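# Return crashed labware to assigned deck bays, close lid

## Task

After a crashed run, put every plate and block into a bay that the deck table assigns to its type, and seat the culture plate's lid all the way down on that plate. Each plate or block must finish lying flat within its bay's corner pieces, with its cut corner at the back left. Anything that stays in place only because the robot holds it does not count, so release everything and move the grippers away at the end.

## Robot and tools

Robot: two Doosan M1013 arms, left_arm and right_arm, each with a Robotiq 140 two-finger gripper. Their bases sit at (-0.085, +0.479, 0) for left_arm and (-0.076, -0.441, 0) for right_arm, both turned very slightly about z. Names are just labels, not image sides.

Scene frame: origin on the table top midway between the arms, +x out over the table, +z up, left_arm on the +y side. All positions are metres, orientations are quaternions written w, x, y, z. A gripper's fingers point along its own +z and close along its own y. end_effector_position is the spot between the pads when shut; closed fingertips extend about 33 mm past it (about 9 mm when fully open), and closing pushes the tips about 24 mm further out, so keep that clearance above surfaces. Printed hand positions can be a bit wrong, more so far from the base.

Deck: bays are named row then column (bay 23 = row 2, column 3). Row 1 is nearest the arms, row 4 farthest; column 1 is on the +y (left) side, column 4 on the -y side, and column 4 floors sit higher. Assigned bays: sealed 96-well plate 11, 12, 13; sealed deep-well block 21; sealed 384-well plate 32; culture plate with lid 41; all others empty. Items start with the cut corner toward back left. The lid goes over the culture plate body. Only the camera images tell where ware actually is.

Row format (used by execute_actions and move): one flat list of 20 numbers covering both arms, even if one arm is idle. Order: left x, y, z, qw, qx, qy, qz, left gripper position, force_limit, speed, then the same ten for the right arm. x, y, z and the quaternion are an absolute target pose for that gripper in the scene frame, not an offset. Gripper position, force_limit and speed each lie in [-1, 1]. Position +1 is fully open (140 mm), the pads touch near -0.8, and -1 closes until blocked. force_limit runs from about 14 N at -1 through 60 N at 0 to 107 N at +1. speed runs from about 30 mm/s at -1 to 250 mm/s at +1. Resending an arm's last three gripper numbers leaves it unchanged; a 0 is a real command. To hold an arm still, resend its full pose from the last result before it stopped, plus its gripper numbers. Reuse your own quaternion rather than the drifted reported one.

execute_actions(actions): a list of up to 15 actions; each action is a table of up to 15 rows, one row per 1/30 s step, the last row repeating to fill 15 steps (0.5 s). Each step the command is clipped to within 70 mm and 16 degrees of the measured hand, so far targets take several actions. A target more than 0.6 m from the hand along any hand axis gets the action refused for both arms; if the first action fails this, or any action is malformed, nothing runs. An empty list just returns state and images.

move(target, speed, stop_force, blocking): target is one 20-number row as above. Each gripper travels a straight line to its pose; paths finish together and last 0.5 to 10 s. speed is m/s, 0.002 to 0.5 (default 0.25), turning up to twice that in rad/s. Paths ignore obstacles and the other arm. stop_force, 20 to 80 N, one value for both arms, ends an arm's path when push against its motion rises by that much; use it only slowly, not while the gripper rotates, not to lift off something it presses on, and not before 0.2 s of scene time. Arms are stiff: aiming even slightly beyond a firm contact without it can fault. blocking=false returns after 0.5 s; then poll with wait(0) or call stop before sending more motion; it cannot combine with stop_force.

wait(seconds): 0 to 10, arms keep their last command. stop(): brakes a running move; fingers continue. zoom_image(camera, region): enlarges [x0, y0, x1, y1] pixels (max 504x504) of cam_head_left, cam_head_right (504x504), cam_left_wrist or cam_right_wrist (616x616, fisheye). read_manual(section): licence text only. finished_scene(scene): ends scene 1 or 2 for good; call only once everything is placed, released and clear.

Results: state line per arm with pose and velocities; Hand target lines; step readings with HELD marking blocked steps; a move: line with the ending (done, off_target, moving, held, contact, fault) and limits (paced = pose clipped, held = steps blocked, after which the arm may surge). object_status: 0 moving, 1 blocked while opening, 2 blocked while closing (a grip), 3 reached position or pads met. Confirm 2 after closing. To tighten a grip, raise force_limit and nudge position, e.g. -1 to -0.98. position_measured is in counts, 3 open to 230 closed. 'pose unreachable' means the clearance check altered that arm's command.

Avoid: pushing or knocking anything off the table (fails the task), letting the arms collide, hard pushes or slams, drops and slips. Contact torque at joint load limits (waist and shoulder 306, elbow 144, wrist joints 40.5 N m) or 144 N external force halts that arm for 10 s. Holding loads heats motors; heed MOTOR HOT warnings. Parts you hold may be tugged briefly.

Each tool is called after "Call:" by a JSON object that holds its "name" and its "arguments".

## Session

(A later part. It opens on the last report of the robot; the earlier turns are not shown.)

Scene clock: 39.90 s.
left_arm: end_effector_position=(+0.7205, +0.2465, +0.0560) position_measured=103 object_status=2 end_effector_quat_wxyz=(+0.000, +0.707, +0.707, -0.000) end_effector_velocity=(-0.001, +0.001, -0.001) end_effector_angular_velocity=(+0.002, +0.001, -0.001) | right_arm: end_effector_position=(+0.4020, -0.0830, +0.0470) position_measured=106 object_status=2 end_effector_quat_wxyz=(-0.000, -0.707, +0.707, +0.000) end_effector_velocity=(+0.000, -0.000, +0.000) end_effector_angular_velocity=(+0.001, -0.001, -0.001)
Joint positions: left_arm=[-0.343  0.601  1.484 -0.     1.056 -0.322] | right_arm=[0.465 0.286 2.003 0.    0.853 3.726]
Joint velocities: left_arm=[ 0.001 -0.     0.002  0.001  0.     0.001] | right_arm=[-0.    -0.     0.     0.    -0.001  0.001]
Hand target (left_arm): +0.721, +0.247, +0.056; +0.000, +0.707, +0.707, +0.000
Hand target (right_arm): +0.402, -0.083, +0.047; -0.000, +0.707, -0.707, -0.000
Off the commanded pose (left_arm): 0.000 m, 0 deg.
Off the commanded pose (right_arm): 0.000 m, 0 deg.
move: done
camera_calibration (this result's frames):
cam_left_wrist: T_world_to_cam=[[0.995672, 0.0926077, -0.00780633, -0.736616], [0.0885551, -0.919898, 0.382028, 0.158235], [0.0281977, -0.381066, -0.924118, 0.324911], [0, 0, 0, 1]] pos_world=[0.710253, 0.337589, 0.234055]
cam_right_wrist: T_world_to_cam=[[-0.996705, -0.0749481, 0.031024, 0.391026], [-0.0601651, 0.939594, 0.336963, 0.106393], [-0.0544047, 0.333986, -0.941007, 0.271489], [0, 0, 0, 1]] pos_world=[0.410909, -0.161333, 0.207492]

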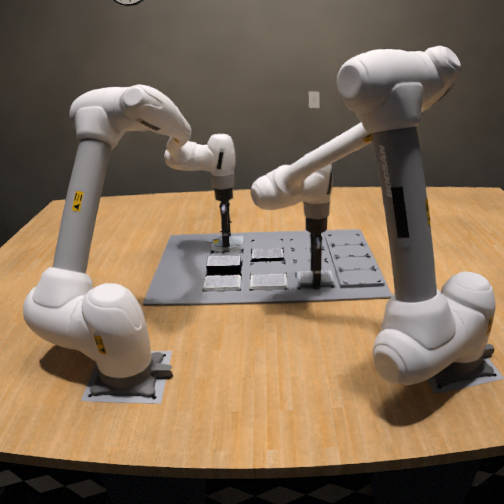

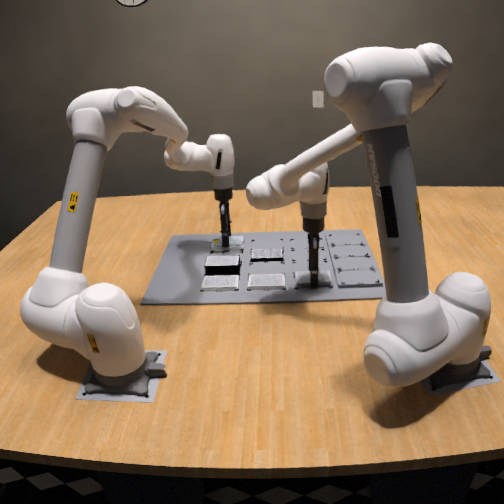

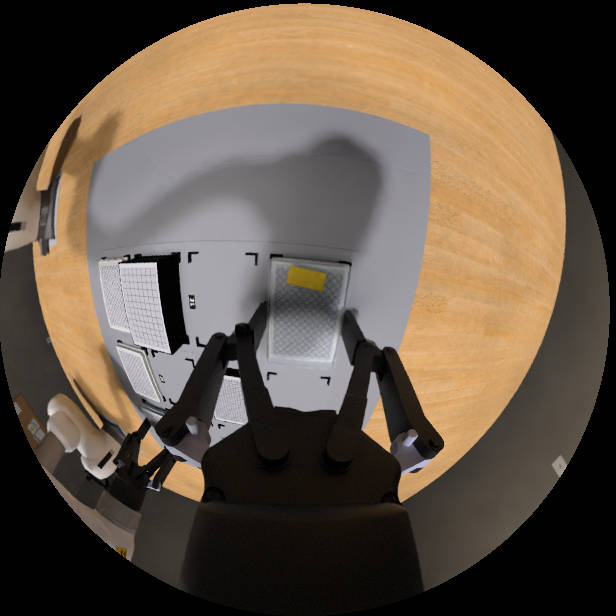

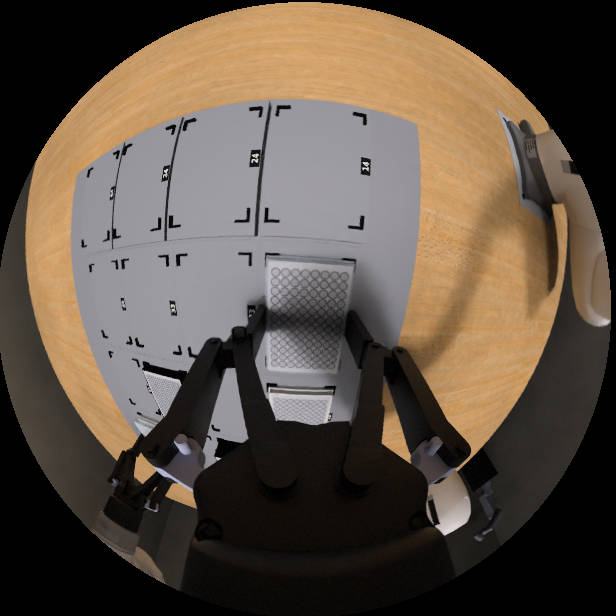

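Call:
{"name": "move", "arguments": {"target": [0.7205,0.2455,0.055,0,0.7071,0.7071,0,-1,-0.5,-0.6,0.402,-0.0815,0.046,0,0.7071,-0.7071,0,-1,0,-0.6], "speed": 0.01}}

Call:
{"name": "move", "arguments": {"target": [0.7205,0.2455,0.036,0,0.7071,0.7071,0,-1,-0.5,-0.6,0.402,-0.0815,0.03,0,0.7071,-0.7071,0,-1,0,-0.6], "speed": 0.006, "stop_force": 20}}

Call:
{"name": "zoom_image", "arguments": {"camera": "cam_left_wrist", "region": [230, 230, 390, 390]}}

Call:
{"name": "zoom_image", "arguments": {"camera": "cam_right_wrist", "region": [230, 230, 390, 390]}}

Scene clock: 41.13 s.
left_arm: end_effector_position=(+0.7205, +0.2455, +0.0550) position_measured=103 object_status=2 end_effector_quat_wxyz=(+0.000, +0.707, +0.707, -0.000) end_effector_velocity=(+0.000, +0.000, +0.000) end_effector_angular_velocity=(-0.000, -0.001, +0.001) | right_arm: end_effector_position=(+0.4020, -0.0815, +0.0460) position_measured=106 object_status=2 end_effector_quat_wxyz=(+0.000, -0.707, +0.707, +0.000) end_effector_velocity=(+0.000, +0.000, -0.000) end_effector_angular_velocity=(+0.000, -0.001, +0.001)
Joint positions: left_arm=[-0.344  0.602  1.484 -0.     1.055 -0.323] | right_arm=[0.467 0.288 2.002 0.    0.851 3.728]
Joint velocities: left_arm=[ 0.    -0.    -0.     0.    -0.    -0.001] | right_arm=[ 0.     0.    -0.    -0.    -0.001 -0.001]
Hand target (left_arm): +0.720, +0.245, +0.055; -0.000, +0.707, +0.707, +0.000
Hand target (right_arm): +0.402, -0.081, +0.046; -0.000, +0.707, -0.707, -0.000
Off the commanded pose (left_arm): 0.000 m, 0 deg.
Off the commanded pose (right_arm): 0.000 m, 0 deg.
move: done
camera_calibration (this result's frames):
cam_left_wrist: T_world_to_cam=[[0.995671, 0.0926175, -0.00780777, -0.736541], [0.0885647, -0.919897, 0.382027, 0.157704], [0.0282001, -0.381065, -0.924118, 0.323608], [0, 0, 0, 1]] pos_world=[0.71026, 0.336604, 0.233054]
cam_right_wrist: T_world_to_cam=[[-0.996706, -0.0749366, 0.0309994, 0.391187], [-0.0601618, 0.939589, 0.336976, 0.105304], [-0.0543785, 0.334001, -0.941003, 0.270052], [0, 0, 0, 1]] pos_world=[0.410919, -0.159826, 0.206508]

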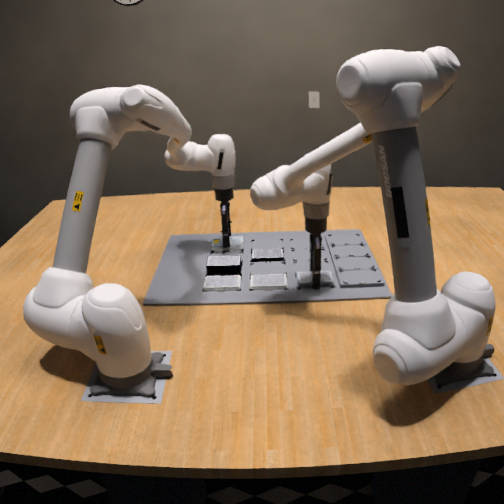

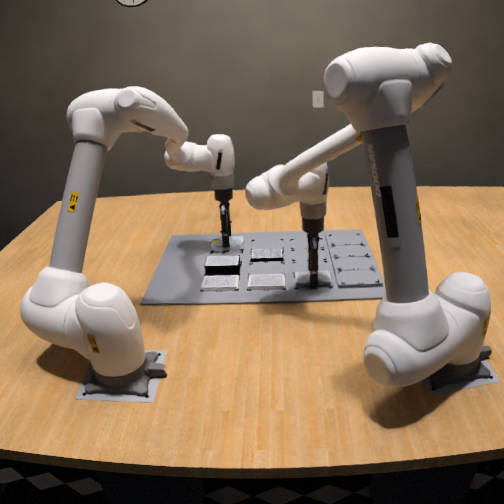

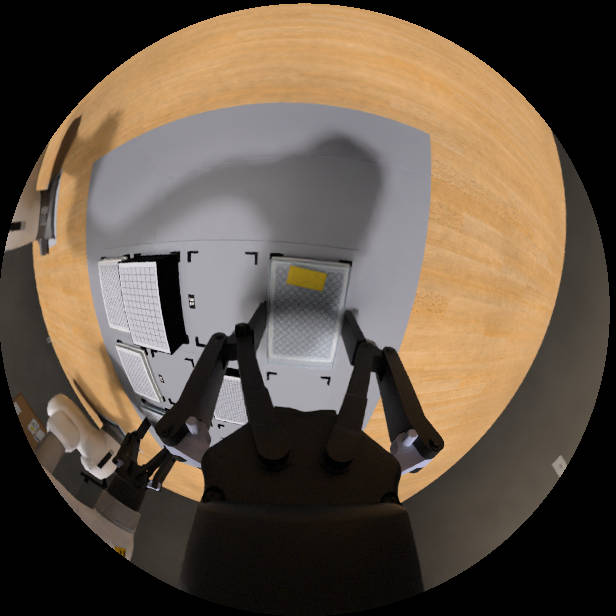

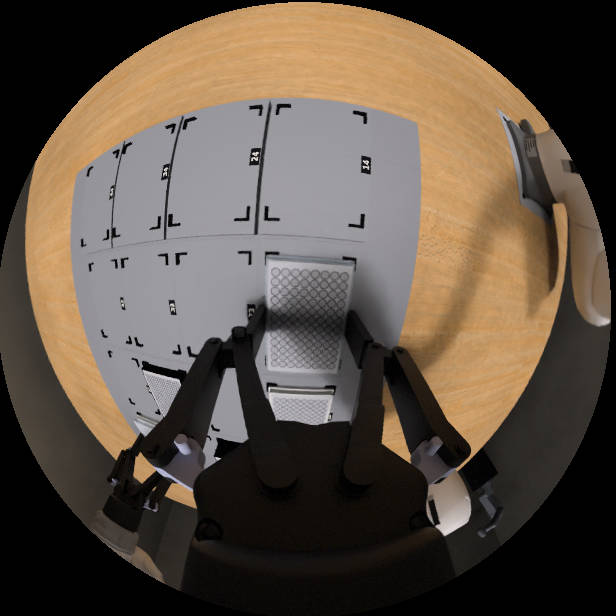

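Scene clock: 43.13 s.
left_arm: end_effector_position=(+0.7205, +0.2455, +0.0450) position_measured=103 object_status=2 end_effector_quat_wxyz=(+0.000, +0.707, +0.707, +0.000) end_effector_velocity=(-0.000, -0.000, +0.001) end_effector_angular_velocity=(-0.001, +0.001, +0.001) | right_arm: end_effector_position=(+0.4020, -0.0815, +0.0382) position_measured=106 object_status=2 end_effector_quat_wxyz=(-0.000, -0.707, +0.707, +0.000) end_effector_velocity=(+0.000, +0.000, +0.000) end_effector_angular_velocity=(+0.001, -0.001, +0.001)
Joint positions: left_arm=[-0.344  0.61   1.491 -0.     1.04  -0.323] | right_arm=[0.467 0.298 2.007 0.    0.837 3.728]
Joint velocities: left_arm=[ 0.    -0.001 -0.001 -0.001  0.002 -0.   ] | right_arm=[-0.    -0.001 -0.    -0.    -0.    -0.001]
Hand target (left_arm): +0.721, +0.245, +0.045; +0.000, +0.707, +0.707, +0.000
Hand target (right_arm): +0.402, -0.081, +0.038; +0.000, +0.707, -0.707, -0.000
Off the commanded pose (left_arm): 0.009 m, 0 deg.
Off the commanded pose (right_arm): 0.008 m, 0 deg.
move: contact (left_arm, right_arm)
camera_calibration (this result's frames):
cam_left_wrist: T_world_to_cam=[[0.995671, 0.0926248, -0.00768119, -0.736628], [0.0885217, -0.91988, 0.382079, 0.161519], [0.0283242, -0.381105, -0.924098, 0.314331], [0, 0, 0, 1]] pos_world=[0.710239, 0.336601, 0.223101]
cam_right_wrist: T_world_to_cam=[[-0.996703, -0.0749437, 0.0311, 0.391381], [-0.0601379, 0.93961, 0.336922, 0.107932], [-0.054472, 0.333941, -0.941019, 0.26278], [0, 0, 0, 1]] pos_world=[0.410896, -0.159835, 0.198745]

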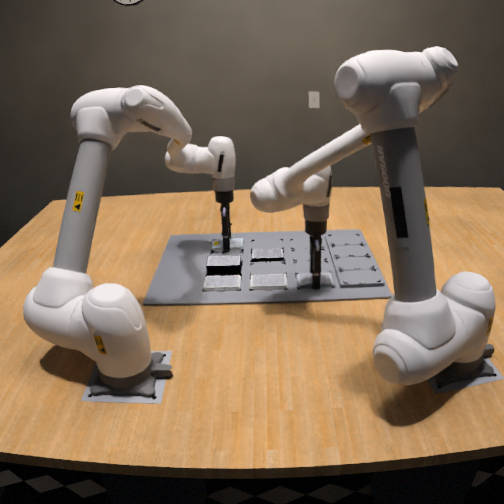

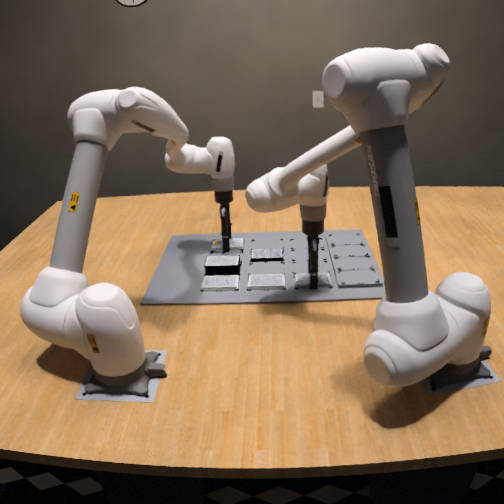

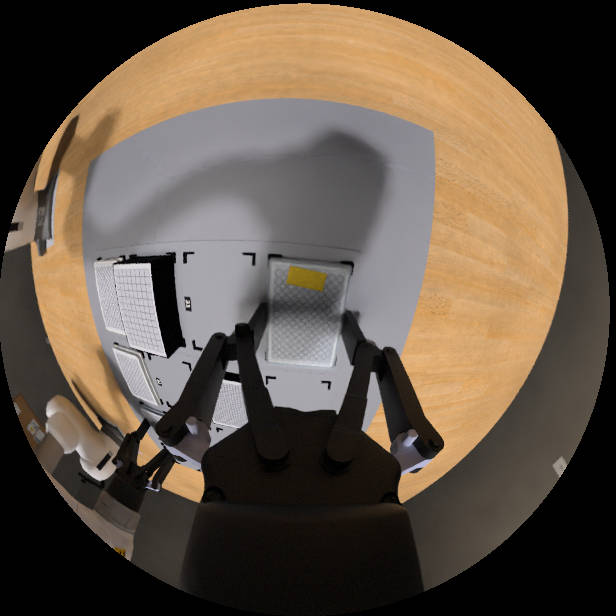

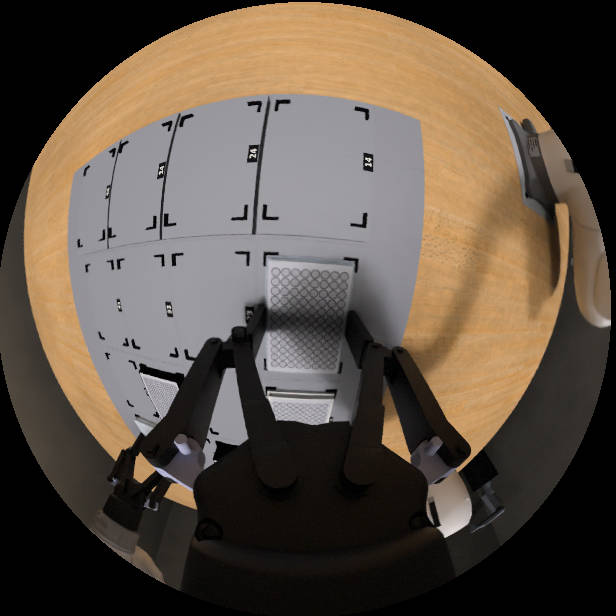

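Region (230, 230, 390, 390) of cam_left_wrist's 616x616 image, scaled by 3.150, with more detail than that image has.

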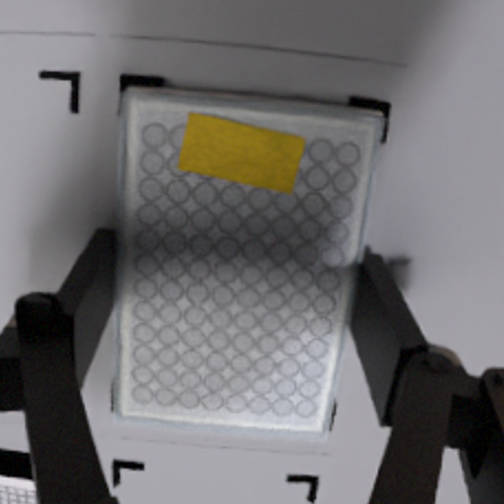

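Region (230, 230, 390, 390) of cam_right_wrist's 616x616 image, scaled by 3.150, with more detail than that image has.

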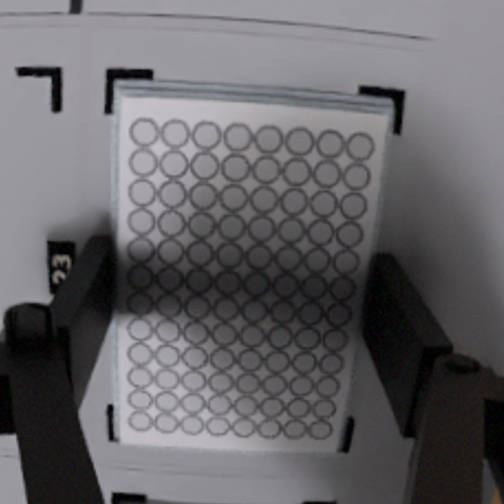

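Call:
{"name": "execute_actions", "arguments": {"actions": [[[0.7205,0.2455,0.0452,0,0.7071,0.7071,0,0.4,-0.5,-0.6,0.402,-0.0815,0.0385,0,0.7071,-0.7071,0,0.4,0,-0.6]]]}}

Call:
{"name": "move", "arguments": {"target": [0.7205,0.2455,0.10,0,0.7071,0.7071,0,0.4,-0.5,-0.6,0.402,-0.15,0.15,0,0.7071,-0.7071,0,0.4,0,-0.6], "speed": 0.15}}

Call:
{"name": "zoom_image", "arguments": {"camera": "cam_head_left", "region": [190, 220, 350, 300]}}

Call:
{"name": "zoom_image", "arguments": {"camera": "cam_left_wrist", "region": [80, 200, 400, 420]}}

Call:
{"name": "zoom_image", "arguments": {"camera": "cam_right_wrist", "region": [200, 230, 400, 450]}}

Scene clock: 44.10 s.
left_arm: end_effector_position=(+0.7205, +0.2455, +0.0451) position_measured=78 object_status=3 end_effector_quat_wxyz=(-0.000, +0.707, +0.707, -0.000) end_effector_velocity=(-0.001, -0.000, +0.000) end_effector_angular_velocity=(+0.000, +0.001, -0.000) | right_arm: end_effector_position=(+0.4020, -0.0815, +0.0385) position_measured=78 object_status=3 end_effector_quat_wxyz=(+0.000, -0.707, +0.707, -0.000) end_effector_velocity=(-0.000, -0.001, +0.000) end_effector_angular_velocity=(-0.001, +0.001, -0.001)
Joint positions: left_arm=[-0.344  0.61   1.491 -0.     1.04  -0.323] | right_arm=[0.467 0.297 2.007 0.    0.837 3.728]
Joint velocities: left_arm=[-0.    -0.001  0.    -0.     0.001  0.   ] | right_arm=[-0.    -0.    -0.    -0.     0.002  0.   ]
Hand target (left_arm): +0.721, +0.245, +0.045; -0.000, +0.707, +0.707, -0.000
Hand target (right_arm): +0.402, -0.082, +0.039; +0.000, +0.707, -0.707, +0.000
Off the commanded pose (left_arm): 0.000 m, 0 deg.
Off the commanded pose (right_arm): 0.000 m, 0 deg.
Step readings (end_effector_position):
0: left_arm (+0.7205, +0.2455, +0.0451) | right_arm (+0.4020, -0.0815, +0.0383)
1: left_arm (+0.7205, +0.2455, +0.0451) | right_arm (+0.4020, -0.0815, +0.0383)
2: left_arm (+0.7205, +0.2455, +0.0451) | right_arm (+0.4020, -0.0815, +0.0384)
4: left_arm (+0.7205, +0.2455, +0.0451) | right_arm (+0.4021, -0.0814, +0.0385)
8: left_arm (+0.7205, +0.2455, +0.0451) | right_arm (+0.4020, -0.0815, +0.0385)
15: end_effector_position above
camera_calibration (this result's frames):
cam_left_wrist: T_world_to_cam=[[0.99567, 0.0926118, -0.00795943, -0.736573], [0.0886192, -0.919918, 0.381965, 0.16146], [0.0280524, -0.381016, -0.924143, 0.314527], [0, 0, 0, 1]] pos_world=[0.710252, 0.336585, 0.223133]
cam_right_wrist: T_world_to_cam=[[-0.996707, -0.0749464, 0.0309677, 0.391439], [-0.0601806, 0.939582, 0.336993, 0.107815], [-0.0543531, 0.334019, -0.940998, 0.262996], [0, 0, 0, 1]] pos_world=[0.410932, -0.15981, 0.199024]

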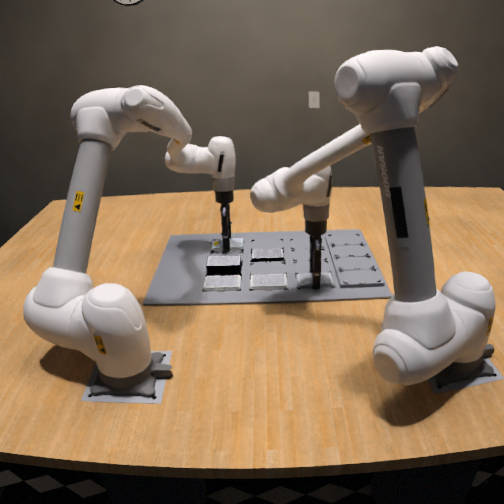

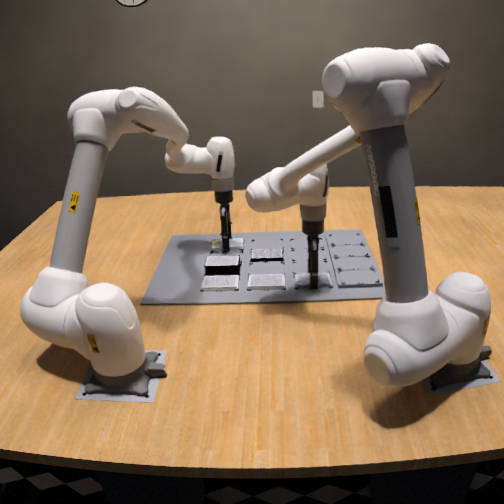

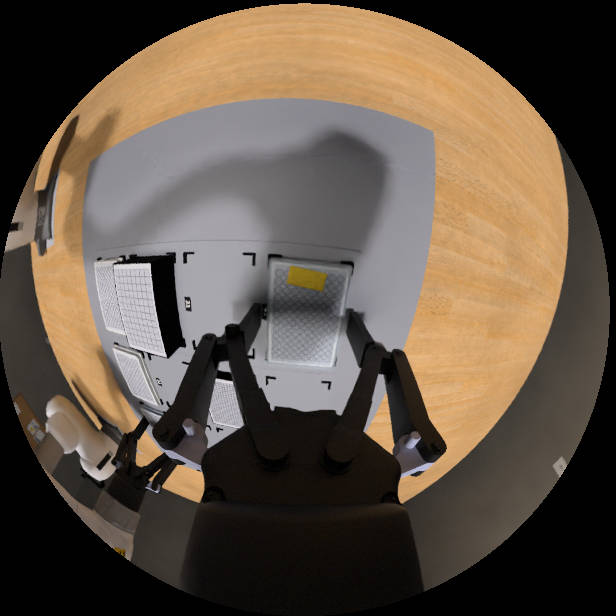

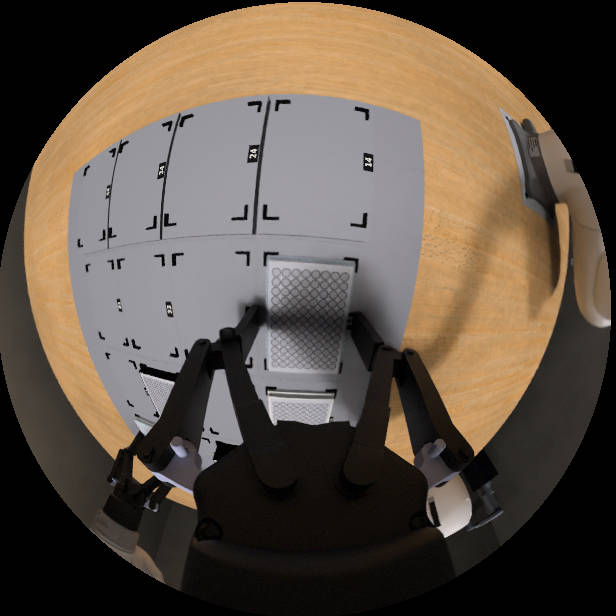

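Scene clock: 45.27 s.
left_arm: end_effector_position=(+0.7205, +0.2455, +0.1001) position_measured=78 object_status=3 end_effector_quat_wxyz=(+0.000, +0.707, +0.707, +0.000) end_effector_velocity=(-0.000, +0.000, +0.000) end_effector_angular_velocity=(-0.001, +0.000, -0.000) | right_arm: end_effector_position=(+0.4020, -0.1501, +0.1501) position_measured=78 object_status=3 end_effector_quat_wxyz=(-0.000, -0.707, +0.707, -0.000) end_effector_velocity=(+0.001, +0.000, +0.000) end_effector_angular_velocity=(+0.002, -0.001, -0.001)
Joint positions: left_arm=[-0.344  0.569  1.451 -0.     1.122 -0.323] | right_arm=[ 0.365  0.125  1.981 -0.     1.036  3.626]
Joint velocities: left_arm=[ 0.    -0.    -0.    -0.001  0.001  0.001] | right_arm=[-0.    -0.    -0.     0.001 -0.001 -0.   ]
Hand target (left_arm): +0.721, +0.245, +0.100; +0.000, +0.707, +0.707, -0.000
Hand target (right_arm): +0.402, -0.150, +0.150; +0.000, +0.707, -0.707, +0.000
Off the commanded pose (left_arm): 0.000 m, 0 deg.
Off the commanded pose (right_arm): 0.000 m, 0 deg.
move: done
camera_calibration (this result's frames):
cam_left_wrist: T_world_to_cam=[[0.995672, 0.0926091, -0.00775582, -0.736222], [0.0885366, -0.919891, 0.382049, 0.140468], [0.0282467, -0.381083, -0.924109, 0.365217], [0, 0, 0, 1]] pos_world=[0.710284, 0.336574, 0.278124]
cam_right_wrist: T_world_to_cam=[[-0.996707, -0.074928, 0.0310136, 0.382777], [-0.0601662, 0.939696, 0.336676, 0.134789], [-0.0543698, 0.333701, -0.94111, 0.390859], [0, 0, 0, 1]] pos_world=[0.410877, -0.22841, 0.31059]

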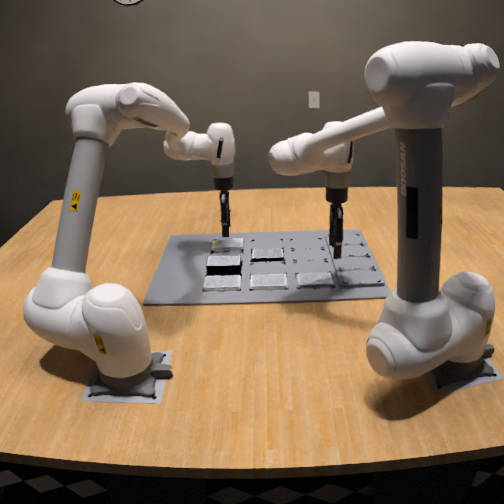

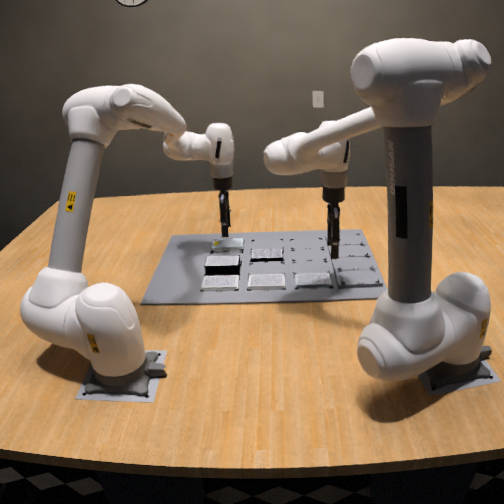

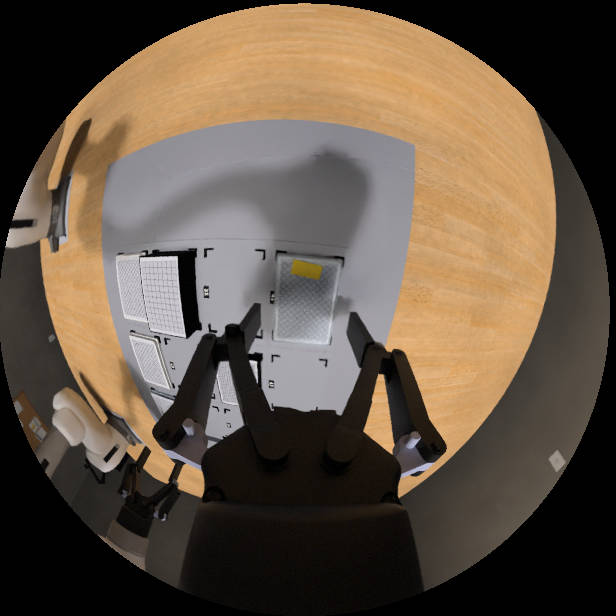

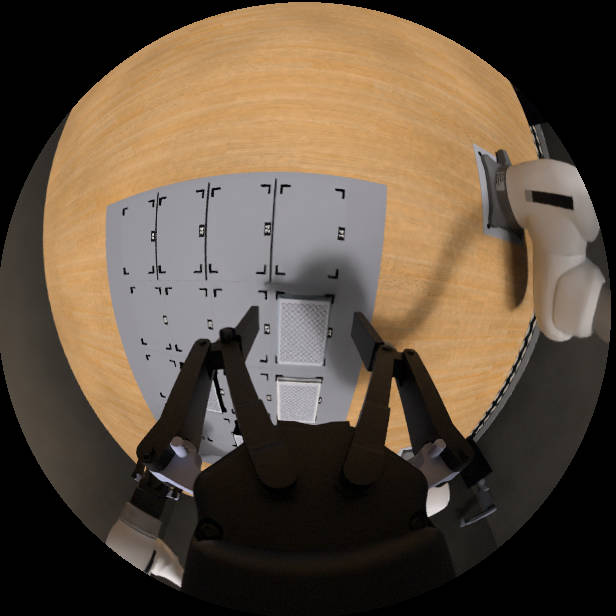

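Region (190, 220, 350, 300) of cam_head_left's 504x504 image, scaled by 3.150, with more detail than that image has.

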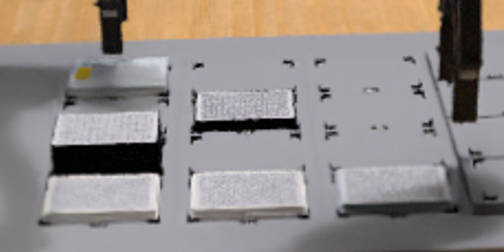

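Region (80, 200, 400, 420) of cam_left_wrist's 616x616 image, scaled by 1.575, with more detail than that image has; it fills the top 346 rows of this view, and the rest is white.

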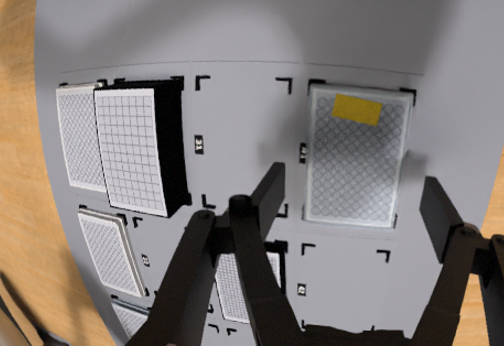

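Region (200, 230, 400, 450) of cam_right_wrist's 616x616 image, scaled by 2.291, with more detail than that image has; it fills the left 458 columns of this view, and the rest is white.

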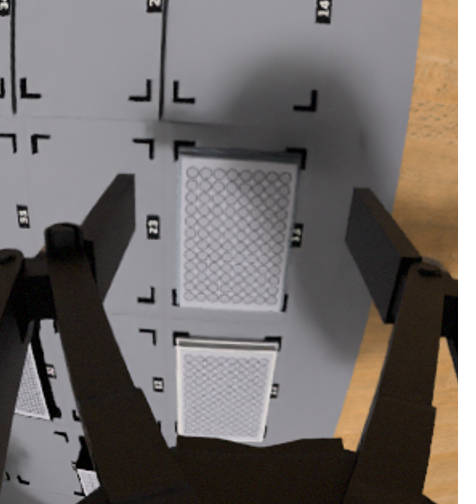

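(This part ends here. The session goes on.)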